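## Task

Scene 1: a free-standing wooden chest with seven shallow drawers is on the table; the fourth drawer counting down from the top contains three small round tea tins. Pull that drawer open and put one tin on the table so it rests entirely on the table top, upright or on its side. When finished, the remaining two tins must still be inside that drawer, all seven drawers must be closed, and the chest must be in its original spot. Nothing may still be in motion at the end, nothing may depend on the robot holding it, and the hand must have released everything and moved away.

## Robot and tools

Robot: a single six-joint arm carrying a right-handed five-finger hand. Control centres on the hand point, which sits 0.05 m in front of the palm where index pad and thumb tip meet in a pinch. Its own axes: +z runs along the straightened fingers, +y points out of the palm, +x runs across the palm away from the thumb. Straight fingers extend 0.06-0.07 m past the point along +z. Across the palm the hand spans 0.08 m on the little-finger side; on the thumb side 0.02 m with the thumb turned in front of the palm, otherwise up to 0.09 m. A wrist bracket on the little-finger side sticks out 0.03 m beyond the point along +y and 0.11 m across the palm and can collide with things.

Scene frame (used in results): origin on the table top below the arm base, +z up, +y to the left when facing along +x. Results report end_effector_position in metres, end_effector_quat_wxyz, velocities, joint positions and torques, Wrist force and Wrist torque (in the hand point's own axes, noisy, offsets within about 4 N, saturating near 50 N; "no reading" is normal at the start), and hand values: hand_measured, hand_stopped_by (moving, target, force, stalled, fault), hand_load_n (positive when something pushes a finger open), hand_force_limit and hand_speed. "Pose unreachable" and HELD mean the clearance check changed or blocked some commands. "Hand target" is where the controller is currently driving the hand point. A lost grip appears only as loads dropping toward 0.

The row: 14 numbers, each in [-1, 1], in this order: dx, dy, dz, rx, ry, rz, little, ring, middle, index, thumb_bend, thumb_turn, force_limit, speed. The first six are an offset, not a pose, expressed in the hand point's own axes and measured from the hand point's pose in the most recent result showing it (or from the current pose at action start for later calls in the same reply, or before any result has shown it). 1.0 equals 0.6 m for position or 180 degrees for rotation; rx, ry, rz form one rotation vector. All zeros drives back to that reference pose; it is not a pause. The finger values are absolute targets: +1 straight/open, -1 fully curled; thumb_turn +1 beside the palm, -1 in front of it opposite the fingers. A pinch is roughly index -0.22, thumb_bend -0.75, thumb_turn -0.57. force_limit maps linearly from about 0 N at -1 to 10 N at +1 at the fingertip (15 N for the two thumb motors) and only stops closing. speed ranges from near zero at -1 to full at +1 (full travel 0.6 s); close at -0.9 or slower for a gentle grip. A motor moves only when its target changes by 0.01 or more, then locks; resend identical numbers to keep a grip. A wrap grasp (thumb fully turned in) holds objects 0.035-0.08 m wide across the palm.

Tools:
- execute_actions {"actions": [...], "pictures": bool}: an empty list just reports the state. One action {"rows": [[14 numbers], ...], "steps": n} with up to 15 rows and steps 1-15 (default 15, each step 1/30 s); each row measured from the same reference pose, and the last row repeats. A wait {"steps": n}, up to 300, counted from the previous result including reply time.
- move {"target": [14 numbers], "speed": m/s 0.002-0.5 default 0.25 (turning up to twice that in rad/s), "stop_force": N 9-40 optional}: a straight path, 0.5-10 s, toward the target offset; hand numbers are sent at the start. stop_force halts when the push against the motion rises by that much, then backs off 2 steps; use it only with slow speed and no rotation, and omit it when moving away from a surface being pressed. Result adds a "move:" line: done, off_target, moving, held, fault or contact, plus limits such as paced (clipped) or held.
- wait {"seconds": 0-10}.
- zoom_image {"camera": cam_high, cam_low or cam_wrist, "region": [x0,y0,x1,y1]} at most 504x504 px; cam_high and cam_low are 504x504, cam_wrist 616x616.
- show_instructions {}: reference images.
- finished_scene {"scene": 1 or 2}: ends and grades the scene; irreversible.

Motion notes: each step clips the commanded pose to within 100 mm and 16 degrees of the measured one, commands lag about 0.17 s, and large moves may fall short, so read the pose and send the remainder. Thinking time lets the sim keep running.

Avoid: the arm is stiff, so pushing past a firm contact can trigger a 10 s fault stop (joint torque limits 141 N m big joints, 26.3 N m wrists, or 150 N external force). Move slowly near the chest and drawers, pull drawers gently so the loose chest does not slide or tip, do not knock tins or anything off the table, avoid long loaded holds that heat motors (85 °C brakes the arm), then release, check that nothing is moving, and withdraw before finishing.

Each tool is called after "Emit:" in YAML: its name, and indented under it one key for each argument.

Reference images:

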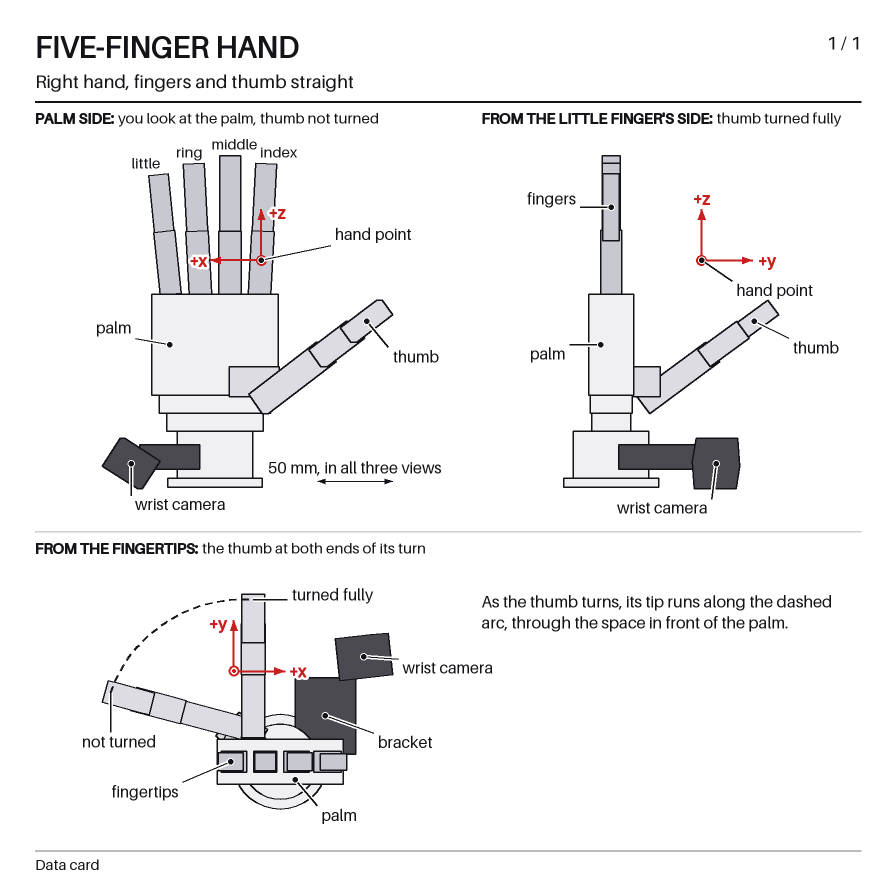

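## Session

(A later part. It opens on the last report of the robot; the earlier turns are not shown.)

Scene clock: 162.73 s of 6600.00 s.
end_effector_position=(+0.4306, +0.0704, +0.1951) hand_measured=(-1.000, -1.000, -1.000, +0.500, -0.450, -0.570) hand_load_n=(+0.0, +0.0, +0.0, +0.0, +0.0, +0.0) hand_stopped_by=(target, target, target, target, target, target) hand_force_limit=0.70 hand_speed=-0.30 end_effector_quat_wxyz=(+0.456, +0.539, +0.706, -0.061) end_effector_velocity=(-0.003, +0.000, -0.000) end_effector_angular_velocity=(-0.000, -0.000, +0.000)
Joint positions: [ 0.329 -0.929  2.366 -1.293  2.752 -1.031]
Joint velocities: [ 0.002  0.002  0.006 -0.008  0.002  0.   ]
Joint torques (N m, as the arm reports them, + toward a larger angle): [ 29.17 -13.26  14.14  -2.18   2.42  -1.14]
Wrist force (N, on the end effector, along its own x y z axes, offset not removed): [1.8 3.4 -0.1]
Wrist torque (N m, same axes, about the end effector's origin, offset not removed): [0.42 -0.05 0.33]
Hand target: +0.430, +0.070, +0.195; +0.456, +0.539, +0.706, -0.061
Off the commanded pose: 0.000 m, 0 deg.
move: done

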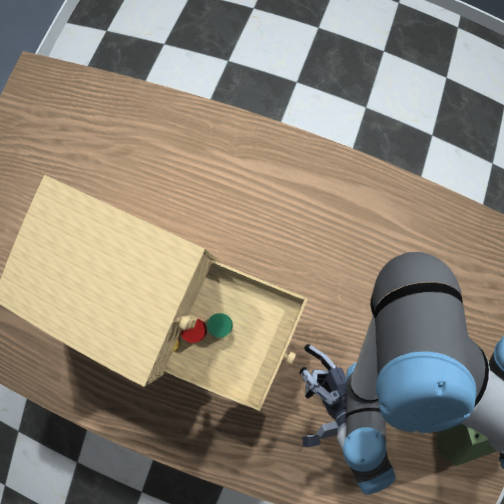

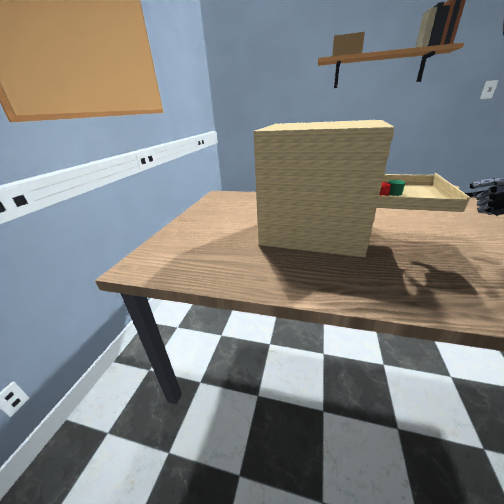

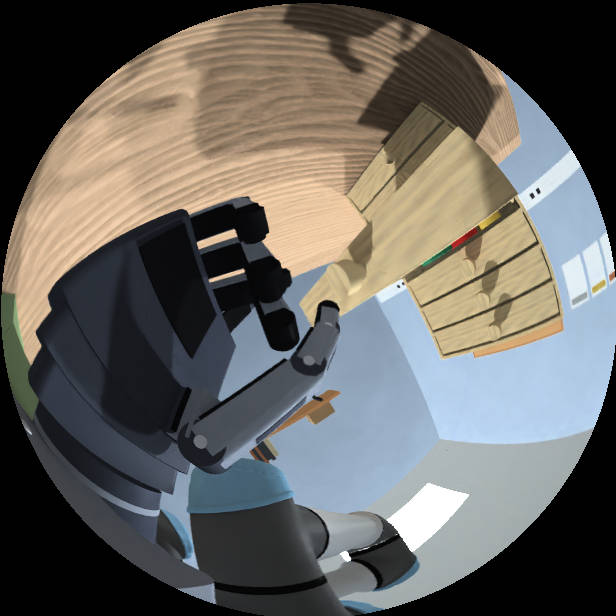

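Emit:
move:
  target: [-0.1355,0.078,-0.111,0,0,0,-1,-1,-1,0.7,-0.2,-0.57,0,0]
  speed: 0.2

Emit:
move:
  target: [0,0.1775,0.124,0,0,-0.667,-1,-1,-1,0.7,-0.2,-0.57,0,0]
  speed: 0.3

Scene clock: 165.57 s of 6600.00 s.
end_effector_position=(+0.4307, +0.0705, +0.3100) hand_measured=(-1.000, -1.000, -1.000, +0.700, -0.200, -0.570) hand_load_n=(+0.0, +0.0, +0.0, +0.0, +0.0, +0.0) hand_stopped_by=(target, target, target, target, target, target) hand_force_limit=0.00 hand_speed=0.00 end_effector_quat_wxyz=(+0.458, +0.538, +0.705, -0.061) end_effector_velocity=(-0.000, +0.001, +0.002) end_effector_angular_velocity=(+0.017, +0.020, -0.003)
Joint positions: [ 0.533 -1.185  2.284 -0.834  2.951 -0.904]
Joint velocities: [ 0.011  0.015 -0.049  0.189  0.01   0.152]
Joint torques (N m, as the arm reports them, + toward a larger angle): [ 26.57  -7.41 -21.65   2.75   2.61   1.89]
Wrist force (N, on the end effector, along its own x y z axes, offset not removed): [2.1 -1.5 0.6]
Wrist torque (N m, same axes, about the end effector's origin, offset not removed): [-0.31 -0.08 0.32]
Hand target: +0.431, +0.071, +0.310; +0.456, +0.539, +0.706, -0.061
Off the commanded pose: 0.000 m, 0 deg.
move: done

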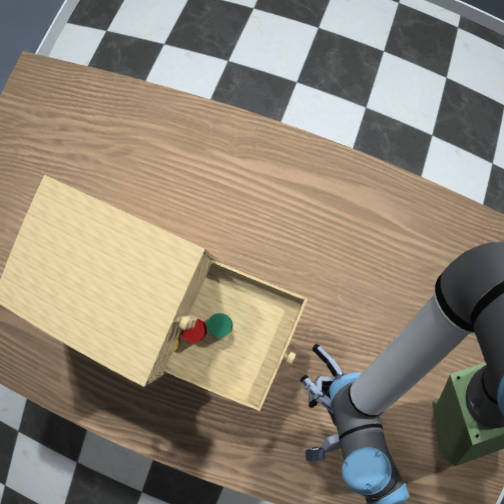

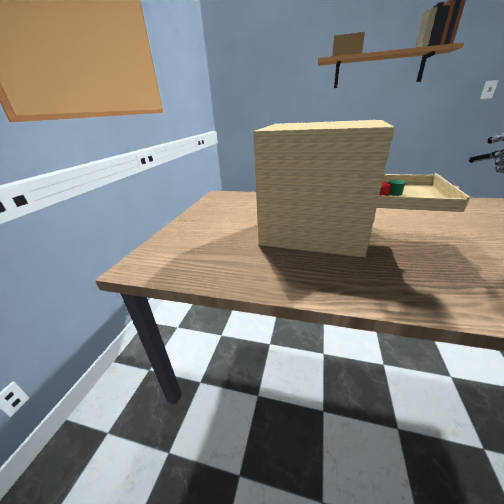

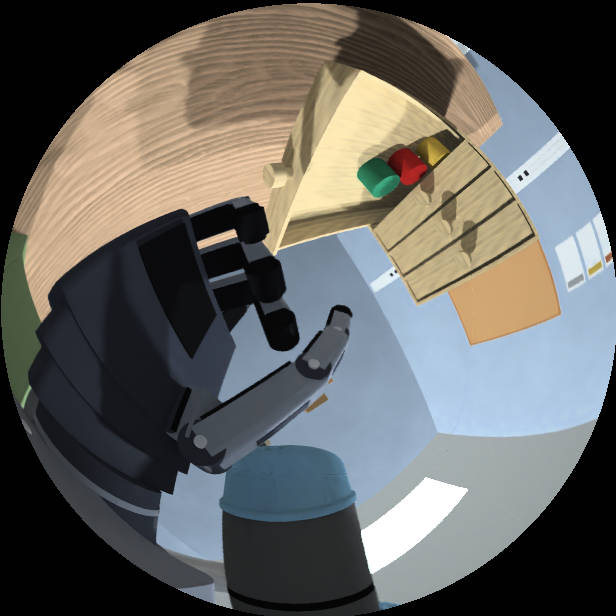

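Scene clock: 169.63 s of 6600.00 s.
end_effector_position=(+0.5605, +0.0711, +0.3110) hand_measured=(-1.000, -1.000, -1.000, +0.700, -0.200, -0.570) hand_load_n=(+0.0, +0.0, +0.0, +0.0, +0.0, +0.0) hand_stopped_by=(target, target, target, target, target, target) hand_force_limit=0.00 hand_speed=0.00 end_effector_quat_wxyz=(+0.176, -0.341, +0.819, -0.427) end_effector_velocity=(+0.001, +0.000, +0.000) end_effector_angular_velocity=(-0.012, +0.003, +0.009)
Joint positions: [ 0.397 -1.304  1.866 -0.403  2.818 -3.107]
Joint velocities: [ 0.002 -0.     0.002 -0.02   0.001 -0.031]
Joint torques (N m, as the arm reports them, + toward a larger angle): [ 29.81 -14.8    0.32  -2.31   2.45  -1.75]
Wrist force (N, on the end effector, along its own x y z axes, offset not removed): [2.4 -0.1 -3.1]
Wrist torque (N m, same axes, about the end effector's origin, offset not removed): [0.05 0.06 0.45]
Hand target: +0.560, +0.071, +0.311; +0.176, -0.342, +0.818, -0.427
Off the commanded pose: 0.000 m, 0 deg.
move: done

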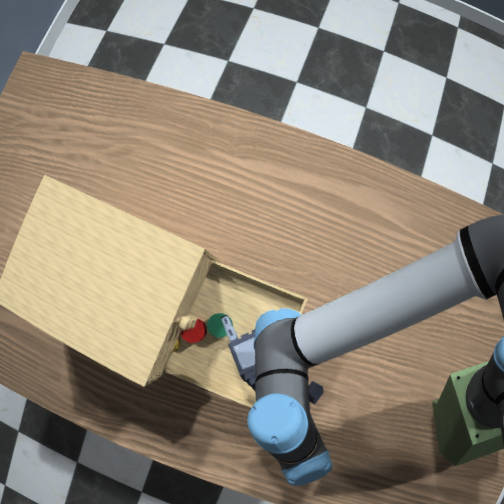

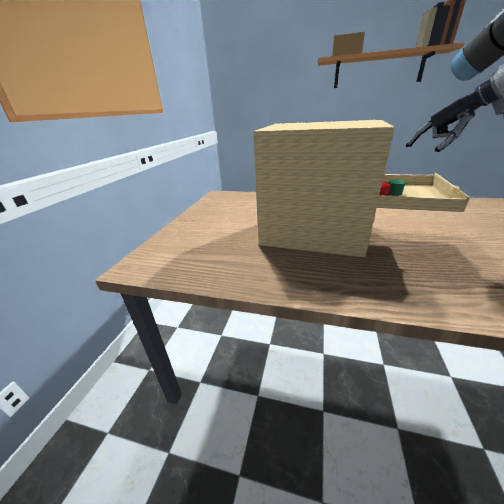

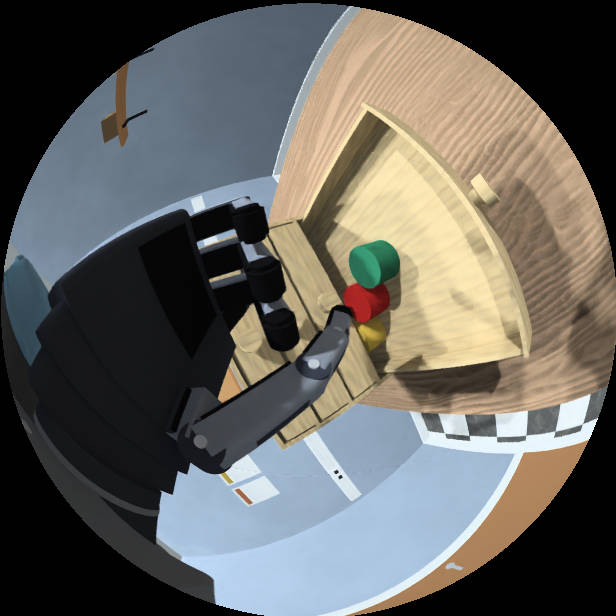

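Emit:
move:
  target: [-0.038,0.037,0.095,0,0,0,-1,-1,-1,0.5,-0.4,-0.57,0,0]
  speed: 0.1

Emit:
zoom_image:
  camera: "cam_wrist"
  region: [240, 180, 460, 400]

Emit:
zoom_image:
  camera: "cam_low"
  region: [360, 110, 480, 230]

Emit:
zoom_image:
  camera: "cam_high"
  region: [160, 270, 280, 390]

Scene clock: 176.13 s of 6600.00 s.
end_effector_position=(+0.6004, +0.0633, +0.2603) hand_measured=(-1.000, -1.000, -1.000, +0.500, -0.400, -0.570) hand_load_n=(+0.0, +0.0, +0.0, +0.0, +0.0, +0.0) hand_stopped_by=(target, target, target, target, target, target) hand_force_limit=0.00 hand_speed=0.00 end_effector_quat_wxyz=(+0.176, -0.341, +0.819, -0.427) end_effector_velocity=(+0.002, -0.000, -0.002) end_effector_angular_velocity=(+0.000, -0.001, -0.001)
Joint positions: [ 0.296 -1.223  1.835 -0.49   2.718 -3.146]
Joint velocities: [-0.004  0.003 -0.003 -0.003 -0.004 -0.001]
Joint torques (N m, as the arm reports them, + toward a larger angle): [  6.11 -17.24 -28.52  -2.21  -2.72  -1.83]
Wrist force (N, on the end effector, along its own x y z axes, offset not removed): [1.5 1.6 -0.3]
Wrist torque (N m, same axes, about the end effector's origin, offset not removed): [0.26 -0.02 0.56]
Hand target: +0.601, +0.063, +0.260; +0.176, -0.341, +0.819, -0.427
Off the commanded pose: 0.000 m, 0 deg.
After step 90, 2.37 s passed at rest.
move: done

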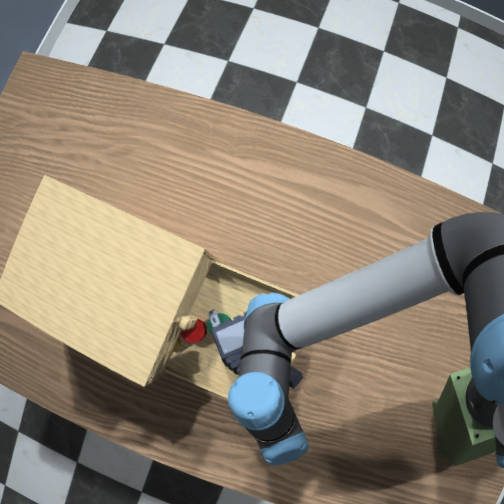

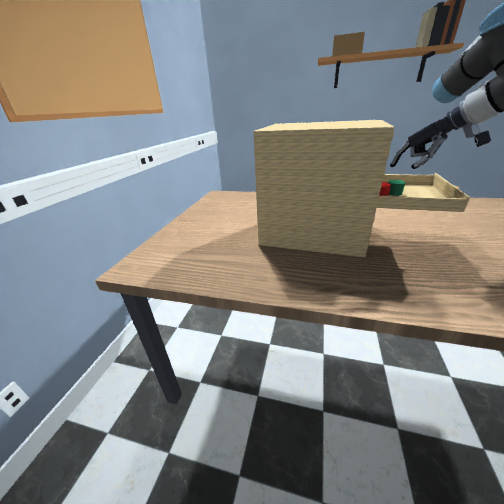

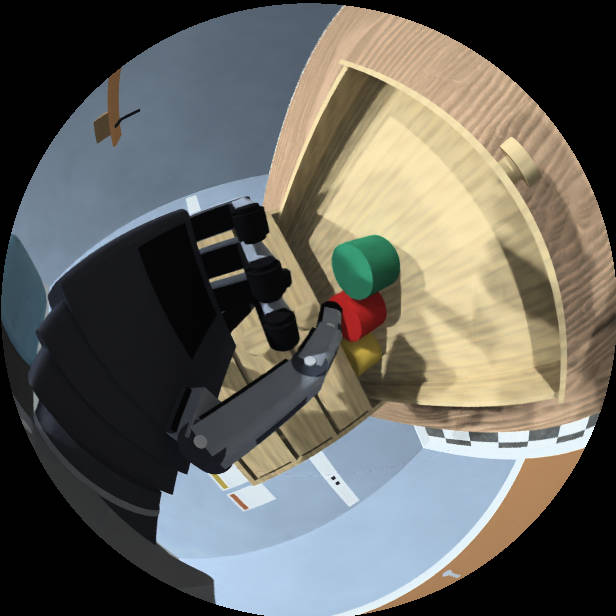

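Region (240, 180, 460, 400) of cam_wrist's 616x616 image, scaled by 2.291, with more detail than that image has.

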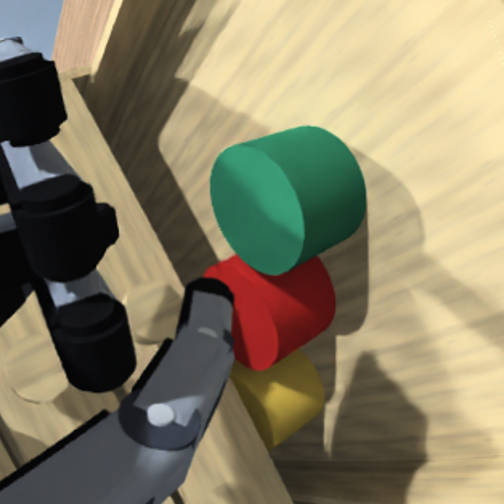

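Region (360, 110, 480, 230) of cam_low's 504x504 image, scaled by 4.200, with more detail than that image has.

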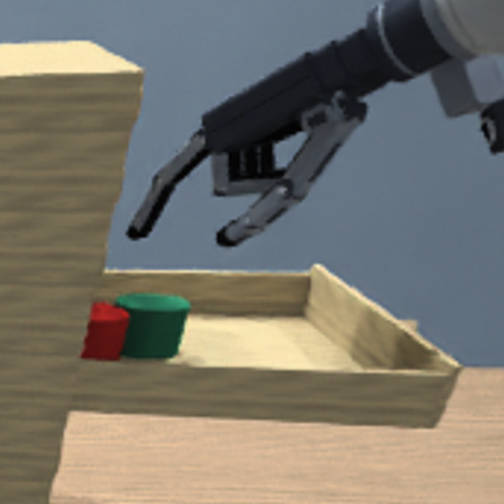

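Region (160, 270, 280, 390) of cam_high's 504x504 image, scaled by 4.200, with more detail than that image has.

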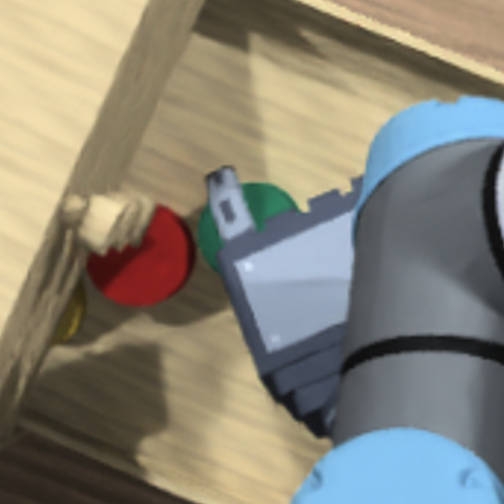

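Emit:
move:
  target: [0,0.022,0.0405,0,0,0,-1,-1,-1,0.5,-0.4,-0.57,0,0]
  speed: 0.05

Emit:
zoom_image:
  camera: "cam_wrist"
  region: [240, 180, 460, 400]

Emit:
zoom_image:
  camera: "cam_low"
  region: [360, 110, 480, 230]

Emit:
zoom_image:
  camera: "cam_high"
  region: [160, 270, 280, 390]

Scene clock: 180.83 s of 6600.00 s.
end_effector_position=(+0.6090, +0.0546, +0.2358) hand_measured=(-1.000, -1.000, -1.000, +0.500, -0.400, -0.570) hand_load_n=(+0.0, +0.0, +0.0, +0.0, +0.0, +0.0) hand_stopped_by=(target, target, target, target, target, target) hand_force_limit=0.00 hand_speed=0.00 end_effector_quat_wxyz=(+0.176, -0.341, +0.819, -0.427) end_effector_velocity=(+0.001, -0.001, -0.002) end_effector_angular_velocity=(-0.000, -0.000, +0.000)
Joint positions: [ 0.248 -1.201  1.846 -0.535  2.67  -3.159]
Joint velocities: [-0.004  0.002  0.001 -0.004 -0.004 -0.002]
Joint torques (N m, as the arm reports them, + toward a larger angle): [  6.6  -17.66   2.22  -2.41  -2.68  -1.37]
Wrist force (N, on the end effector, along its own x y z axes, offset not removed): [0.8 1.0 0.2]
Wrist torque (N m, same axes, about the end effector's origin, offset not removed): [0.18 0.17 0.31]
Hand target: +0.609, +0.055, +0.236; +0.176, -0.341, +0.819, -0.427
Off the commanded pose: 0.000 m, 0 deg.
After step 90, 0.73 s passed at rest.
move: done

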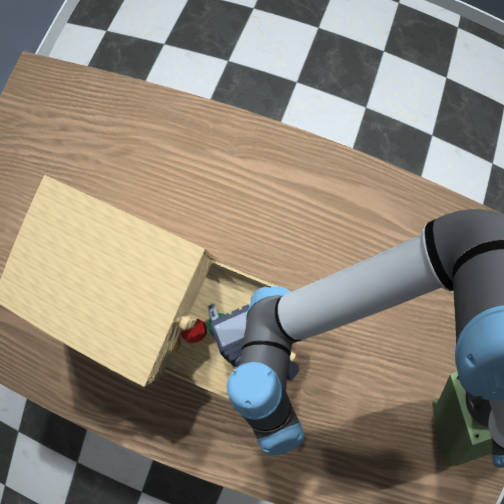

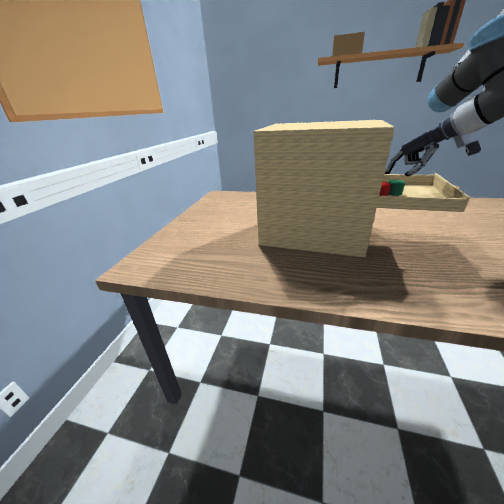

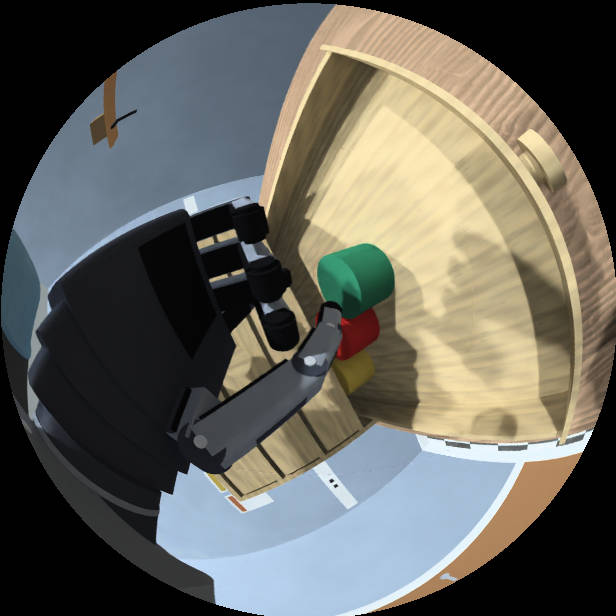

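Region (240, 180, 460, 400) of cam_wrist's 616x616 image, scaled by 2.291, with more detail than that image has.

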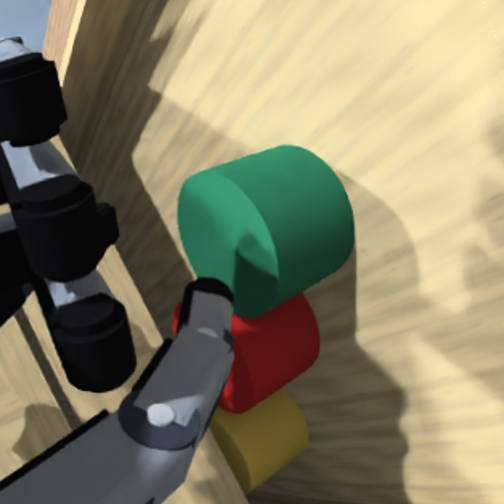

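Region (360, 110, 480, 230) of cam_low's 504x504 image, scaled by 4.200, with more detail than that image has.

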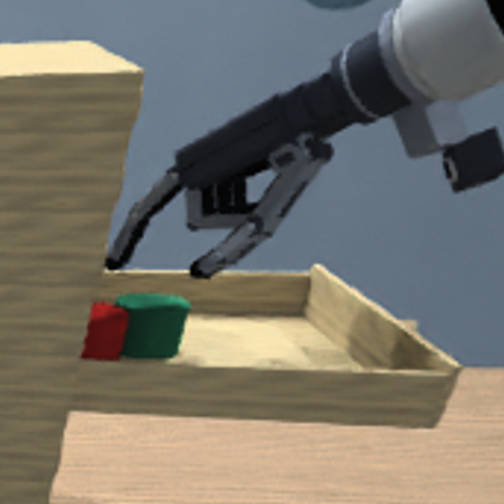

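Region (160, 270, 280, 390) of cam_high's 504x504 image, scaled by 4.200, with more detail than that image has.

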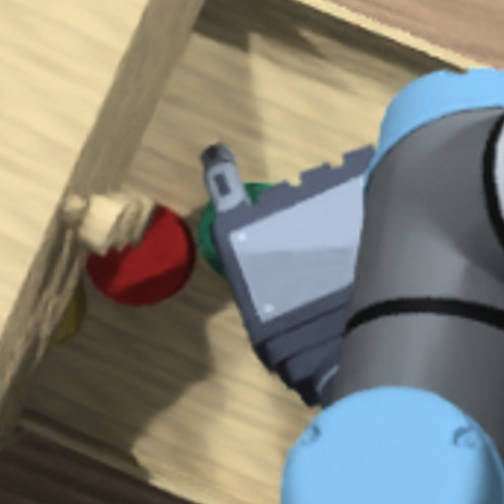

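Emit:
move:
  target: [0,0.034,0.024,0,0,0,-1,-1,-1,0.55,-0.15,-0.57,0,0]
  speed: 0.025
  stop_force: 9

Emit:
zoom_image:
  camera: "cam_wrist"
  region: [240, 180, 460, 400]

Emit:
zoom_image:
  camera: "cam_low"
  region: [360, 130, 460, 230]

Emit:
zoom_image:
  camera: "cam_high"
  region: [160, 270, 280, 390]

Scene clock: 186.70 s of 6600.00 s.
end_effector_position=(+0.6091, +0.0546, +0.2111) hand_measured=(-1.000, -1.000, -1.000, +0.550, -0.150, -0.570) hand_load_n=(+0.0, +0.0, +0.0, +0.0, +0.0, +0.0) hand_stopped_by=(target, target, target, target, target, target) hand_force_limit=0.00 hand_speed=0.00 end_effector_quat_wxyz=(+0.176, -0.341, +0.819, -0.427) end_effector_velocity=(+0.000, -0.000, -0.002) end_effector_angular_velocity=(-0.000, -0.001, -0.000)
Joint positions: [ 0.22  -1.169  1.866 -0.592  2.643 -3.165]
Joint velocities: [-0.003  0.003  0.001 -0.006 -0.002 -0.002]
Joint torques (N m, as the arm reports them, + toward a larger angle): [  6.4  -17.98   3.81  -2.22  -2.57  -1.7 ]
Wrist force (N, on the end effector, along its own x y z axes, offset not removed): [0.0 2.6 0.7]
Wrist torque (N m, same axes, about the end effector's origin, offset not removed): [0.34 0.38 0.49]
Hand target: +0.609, +0.055, +0.211; +0.176, -0.341, +0.819, -0.427
Off the commanded pose: 0.000 m, 0 deg.
After step 90, 1.57 s passed at rest.
move: done

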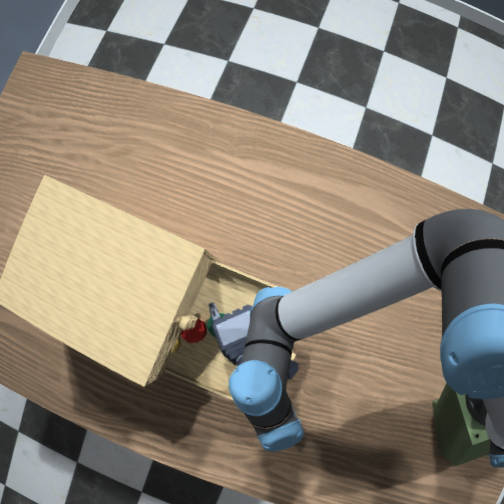

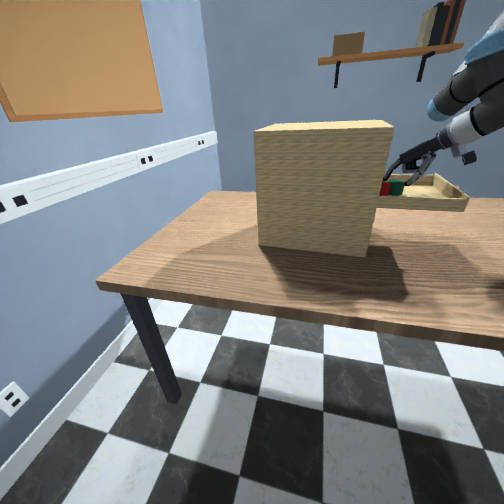

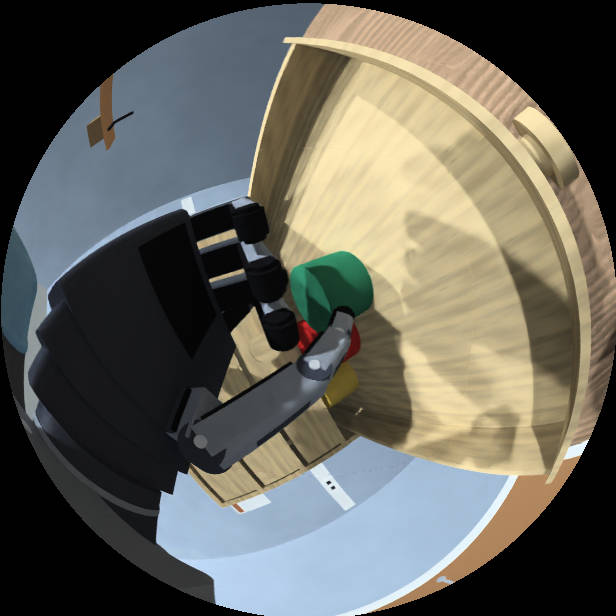

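Region (240, 180, 460, 400) of cam_wrist's 616x616 image, scaled by 2.291, with more detail than that image has.

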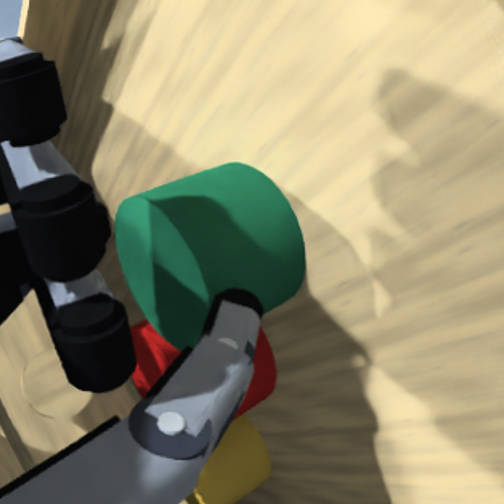

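Region (360, 130, 460, 230) of cam_low's 504x504 image, scaled by 5.040, with more detail than that image has.

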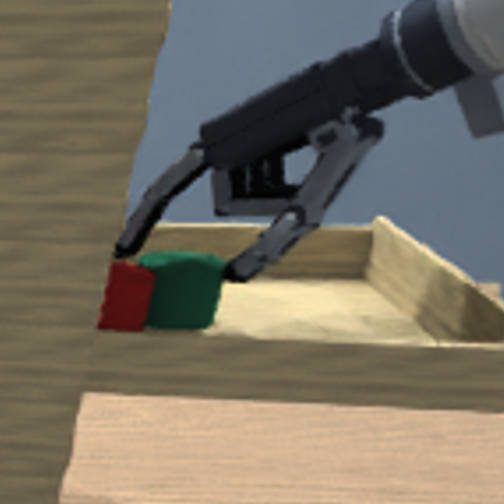

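Region (160, 270, 280, 390) of cam_high's 504x504 image, scaled by 4.200, with more detail than that image has.

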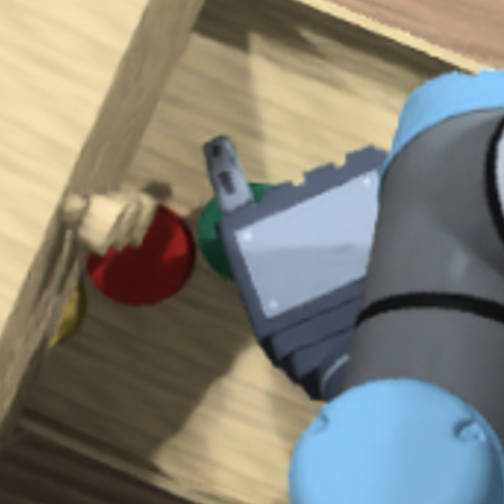

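Emit:
move:
  target: [0,0.0258,0.0183,0,0,0,-1,-1,-1,0.55,-0.15,-0.57,0,0]
  speed: 0.02
  stop_force: 9

Emit:
zoom_image:
  camera: "cam_wrist"
  region: [240, 180, 460, 400]

Emit:
zoom_image:
  camera: "cam_low"
  region: [360, 130, 460, 230]

Emit:
zoom_image:
  camera: "cam_high"
  region: [160, 270, 280, 390]

Scene clock: 191.20 s of 6600.00 s.
end_effector_position=(+0.6091, +0.0545, +0.1923) hand_measured=(-1.000, -1.000, -1.000, +0.550, -0.150, -0.570) hand_load_n=(+0.0, +0.0, +0.0, +0.0, +0.0, +0.0) hand_stopped_by=(target, target, target, target, target, target) hand_force_limit=0.00 hand_speed=0.00 end_effector_quat_wxyz=(+0.176, -0.341, +0.819, -0.427) end_effector_velocity=(+0.000, +0.000, -0.002) end_effector_angular_velocity=(+0.000, -0.001, -0.000)
Joint positions: [ 0.199 -1.144  1.879 -0.633  2.622 -3.169]
Joint velocities: [-0.002  0.003  0.001 -0.006 -0.003 -0.001]
Joint torques (N m, as the arm reports them, + toward a larger angle): [  6.57 -19.12   3.99  -2.23  -2.69  -1.6 ]
Wrist force (N, on the end effector, along its own x y z axes, offset not removed): [1.2 1.4 3.2]
Wrist torque (N m, same axes, about the end effector's origin, offset not removed): [0.08 0.04 0.37]
Hand target: +0.609, +0.054, +0.192; +0.176, -0.341, +0.819, -0.427
Off the commanded pose: 0.000 m, 0 deg.
After step 90, 0.27 s passed at rest.
move: done

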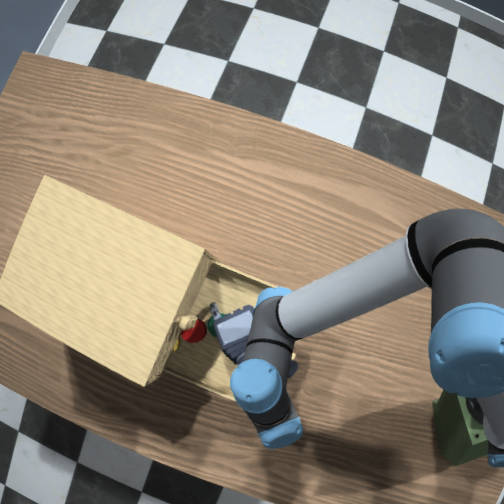

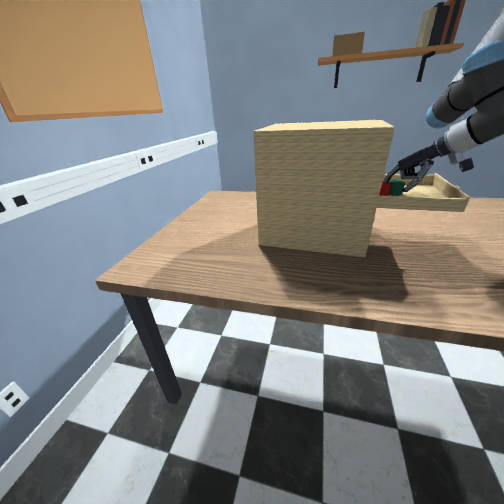

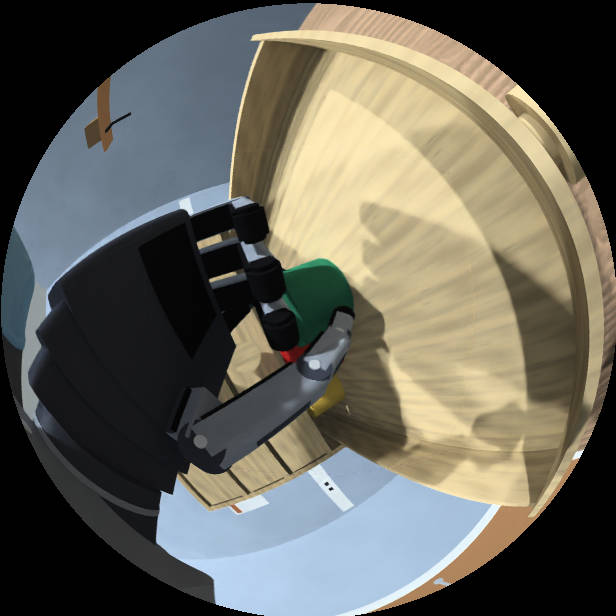

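Region (240, 180, 460, 400) of cam_wrist's 616x616 image, scaled by 2.291, with more detail than that image has.

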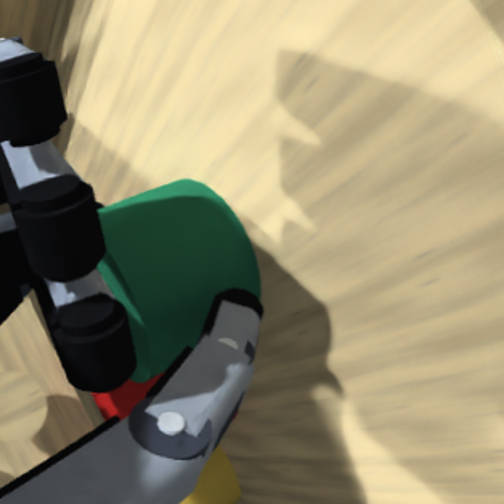

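Region (360, 130, 460, 230) of cam_low's 504x504 image, scaled by 5.040, with more detail than that image has.

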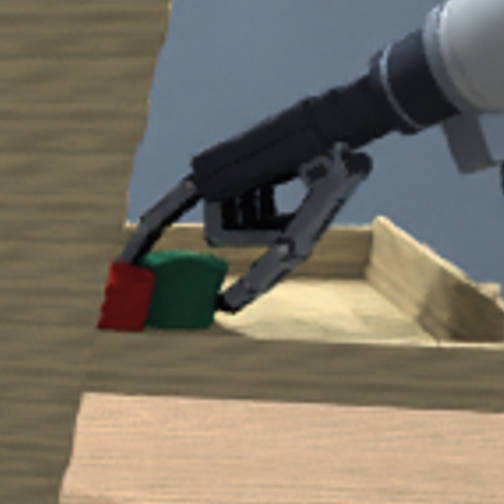

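Region (160, 270, 280, 390) of cam_high's 504x504 image, scaled by 4.200, with more detail than that image has.

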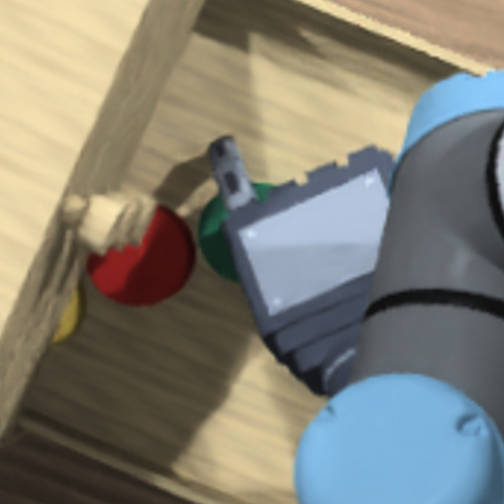

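Emit:
execute_actions:
  actions:
    - {"rows":[[0,0,0,0,0,0,-1,-1,-1,0.0,-0.45,-0.57,0.4,-0.75]],"steps":15}
  pictures: false

Emit:
execute_actions:
  actions:
    - {"steps":30}

Emit:
zoom_image:
  camera: "cam_low"
  region: [360, 130, 460, 230]

Emit:
zoom_image:
  camera: "cam_wrist"
  region: [240, 180, 460, 400]

Scene clock: 193.20 s of 6600.00 s.
end_effector_position=(+0.6090, +0.0544, +0.1922) hand_measured=(-1.000, -1.000, -1.000, +0.386, -0.242, -0.570) hand_load_n=(+0.0, +0.0, +0.0, +7.5, +12.5, -1.5) hand_stopped_by=(target, target, target, force, force, target) hand_force_limit=0.40 hand_speed=-0.75 end_effector_quat_wxyz=(+0.176, -0.341, +0.819, -0.427) end_effector_velocity=(+0.000, -0.000, +0.001) end_effector_angular_velocity=(+0.001, -0.002, -0.001)
Joint positions: [ 0.199 -1.144  1.879 -0.633  2.622 -3.169]
Joint velocities: [ 0.001 -0.001 -0.     0.    -0.     0.001]
Joint torques (N m, as the arm reports them, + toward a larger angle): [ 32.13 -43.42 -25.29   1.96   2.52   1.79]
Wrist force (N, on the end effector, along its own x y z axes, offset not removed): [1.0 1.4 -0.5]
Wrist torque (N m, same axes, about the end effector's origin, offset not removed): [0.17 0.14 0.37]
Hand target: +0.609, +0.054, +0.192; +0.176, -0.341, +0.819, -0.427
Off the commanded pose: 0.000 m, 0 deg.
Steps of this call (steps 1 to 45: nothing new was sent; steps 46 to 60: all 15 steps of this action). Readings (end_effector_position | what the end effector reports):
46: (+0.6091, +0.0545, +0.1921) | hand_measured=(-1.000, -1.000, -1.000, +0.550, -0.150, -0.570) hand_load_n=(+0.0, +0.0, +0.0, +0.0, +0.0, +0.0) hand_stopped_by=(target, target, target, moving, moving, target) hand_force_limit=0.40 hand_speed=-0.75
47: (+0.6091, +0.0545, +0.1921) | hand_measured=(-1.000, -1.000, -1.000, +0.550, -0.150, -0.570) hand_load_n=(+0.0, +0.0, +0.0, +0.0, +0.0, +0.0) hand_stopped_by=(target, target, target, moving, moving, target) hand_force_limit=0.40 hand_speed=-0.75
49: (+0.6091, +0.0545, +0.1921) | hand_measured=(-1.000, -1.000, -1.000, +0.538, -0.158, -0.570) hand_load_n=(+0.0, +0.0, +0.0, +0.0, +0.0, +0.0) hand_stopped_by=(target, target, target, moving, moving, target) hand_force_limit=0.40 hand_speed=-0.75
53: (+0.6090, +0.0544, +0.1920) | hand_measured=(-1.000, -1.000, -1.000, +0.482, -0.192, -0.570) hand_load_n=(+0.0, +0.0, +0.0, +0.0, +0.0, +0.0) hand_stopped_by=(target, target, target, moving, moving, target) hand_force_limit=0.40 hand_speed=-0.75
60: the state above

Scene clock: 194.20 s of 6600.00 s.
end_effector_position=(+0.6091, +0.0545, +0.1923) hand_measured=(-1.000, -1.000, -1.000, +0.388, -0.236, -0.570) hand_load_n=(+0.0, +0.0, +0.0, +6.5, +11.5, -1.5) hand_stopped_by=(target, target, target, force, force, target) hand_force_limit=0.40 hand_speed=-0.75 end_effector_quat_wxyz=(+0.176, -0.341, +0.819, -0.427) end_effector_velocity=(-0.000, +0.000, -0.000) end_effector_angular_velocity=(+0.000, +0.000, +0.000)
Joint positions: [ 0.199 -1.144  1.879 -0.633  2.622 -3.169]
Joint velocities: [ 0.  0.  0. -0.  0.  0.]
Joint torques (N m, as the arm reports them, + toward a larger angle): [ 32.84 -43.41 -26.1    1.99   2.33   1.77]
Wrist force (N, on the end effector, along its own x y z axes, offset not removed): [0.6 2.6 0.3]
Wrist torque (N m, same axes, about the end effector's origin, offset not removed): [0.37 0.17 0.35]
Hand target: +0.609, +0.054, +0.192; +0.176, -0.341, +0.819, -0.427
Off the commanded pose: 0.000 m, 0 deg.
Steps of this call (steps 1 to 30: nothing new was sent). Readings (end_effector_position | what the end effector reports):
1: (+0.6091, +0.0544, +0.1922) | hand_measured=(-1.000, -1.000, -1.000, +0.386, -0.236, -0.570) hand_load_n=(+0.0, +0.0, +0.0, +7.0, +11.5, -1.5) hand_stopped_by=(target, target, target, force, force, target) hand_force_limit=0.40 hand_speed=-0.75
2: (+0.6091, +0.0544, +0.1922) | hand_measured=(-1.000, -1.000, -1.000, +0.388, -0.236, -0.570) hand_load_n=(+0.0, +0.0, +0.0, +6.5, +11.5, -1.5) hand_stopped_by=(target, target, target, force, force, target) hand_force_limit=0.40 hand_speed=-0.75
4: (+0.6091, +0.0545, +0.1923) | hand_measured=(-1.000, -1.000, -1.000, +0.388, -0.236, -0.570) hand_load_n=(+0.0, +0.0, +0.0, +6.5, +11.5, -1.5) hand_stopped_by=(target, target, target, force, force, target) hand_force_limit=0.40 hand_speed=-0.75
8: (+0.6091, +0.0545, +0.1923) | hand_measured=(-1.000, -1.000, -1.000, +0.388, -0.236, -0.570) hand_load_n=(+0.0, +0.0, +0.0, +6.5, +11.5, -1.5) hand_stopped_by=(target, target, target, force, force, target) hand_force_limit=0.40 hand_speed=-0.75
30: the state above

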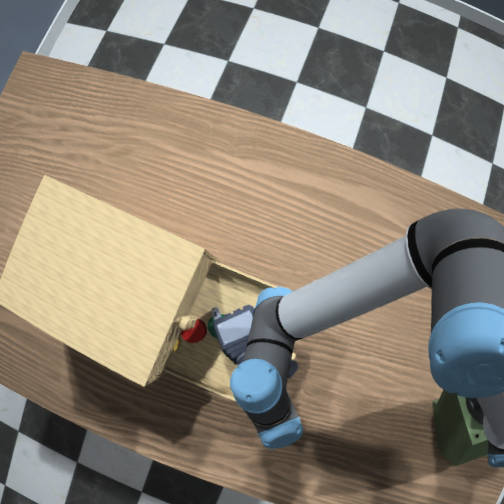

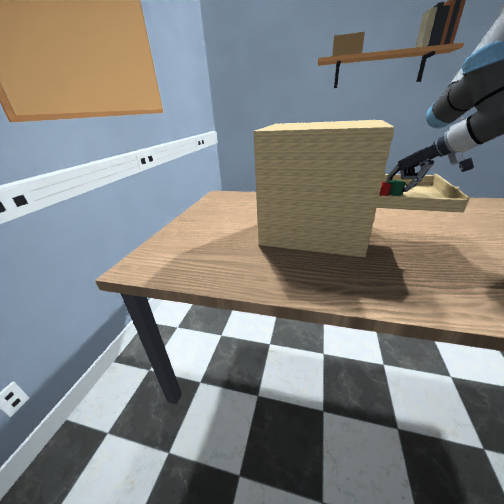

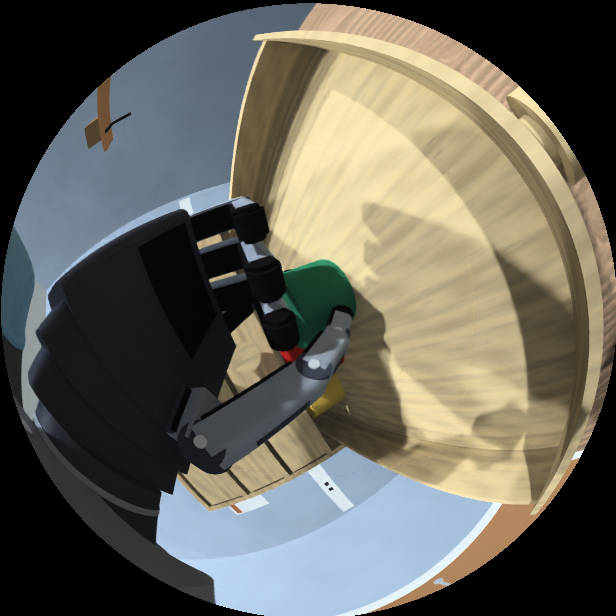

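Region (360, 130, 460, 230) of cam_low's 504x504 image, scaled by 5.040, with more detail than that image has.

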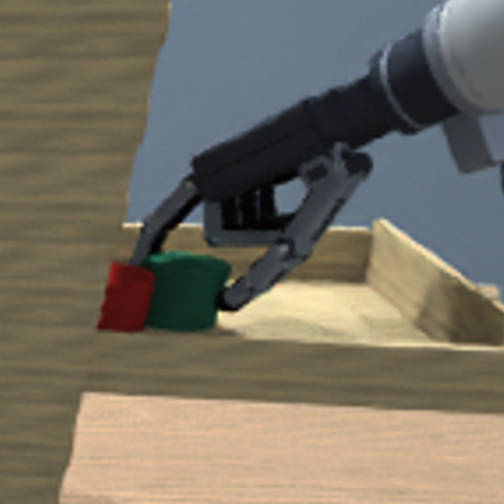

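Region (240, 180, 460, 400) of cam_wrist's 616x616 image, scaled by 2.291, with more detail than that image has.

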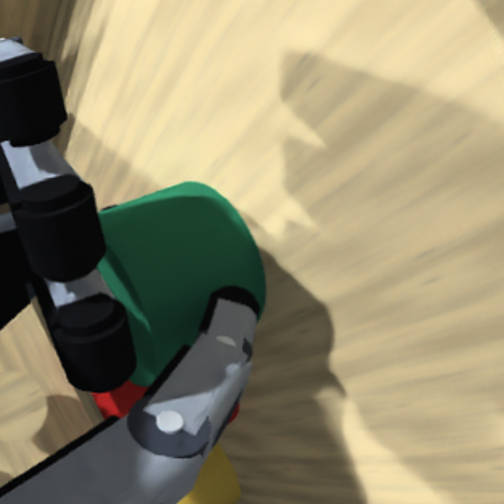

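Emit:
move:
  target: [0,-0.027,-0.019,0,0,0,-1,-1,-1,0.0,-0.45,-0.57,0.4,-0.75]
  speed: 0.02

Emit:
zoom_image:
  camera: "cam_low"
  region: [360, 130, 460, 230]

Scene clock: 196.53 s of 6600.00 s.
end_effector_position=(+0.6091, +0.0545, +0.2119) hand_measured=(-1.000, -1.000, -1.000, +0.388, -0.236, -0.570) hand_load_n=(+0.0, +0.0, +0.0, +6.5, +11.5, -1.5) hand_stopped_by=(target, target, target, force, force, target) hand_force_limit=0.40 hand_speed=-0.75 end_effector_quat_wxyz=(+0.176, -0.341, +0.819, -0.427) end_effector_velocity=(+0.002, +0.000, +0.004) end_effector_angular_velocity=(+0.001, -0.003, -0.001)
Joint positions: [ 0.221 -1.17   1.866 -0.59   2.643 -3.165]
Joint velocities: [ 0.004 -0.004 -0.005  0.006  0.003  0.001]
Joint torques (N m, as the arm reports them, + toward a larger angle): [ 30.87 -43.05 -25.86   1.64   2.16   1.73]
Wrist force (N, on the end effector, along its own x y z axes, offset not removed): [1.9 2.8 -0.2]
Wrist torque (N m, same axes, about the end effector's origin, offset not removed): [0.43 -0.03 0.44]
Hand target: +0.609, +0.055, +0.212; +0.176, -0.341, +0.819, -0.427
Off the commanded pose: 0.000 m, 0 deg.
move: done

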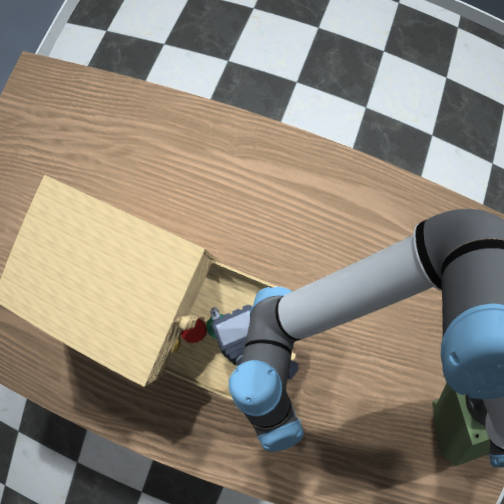

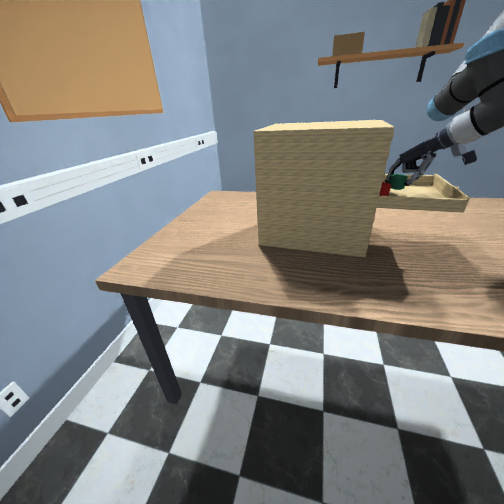

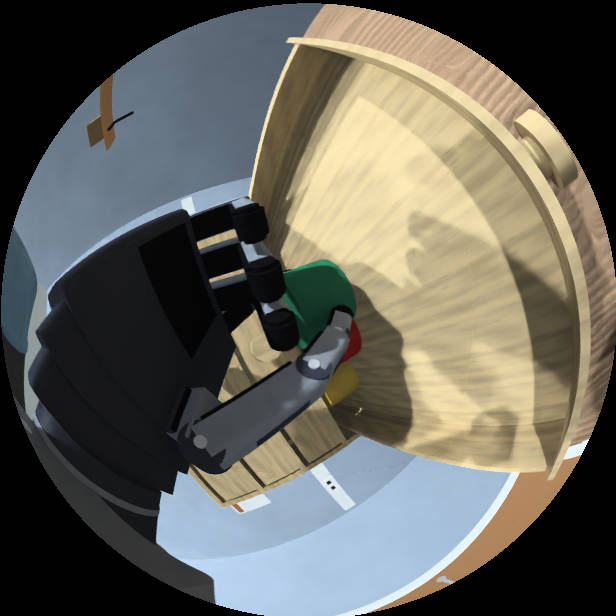

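Region (360, 130, 460, 230) of cam_low's 504x504 image, scaled by 5.040, with more detail than that image has.

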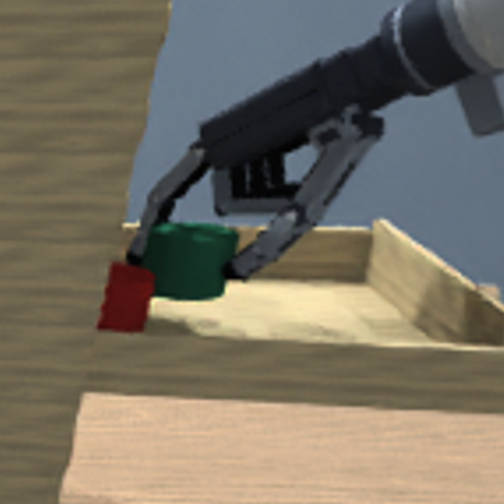

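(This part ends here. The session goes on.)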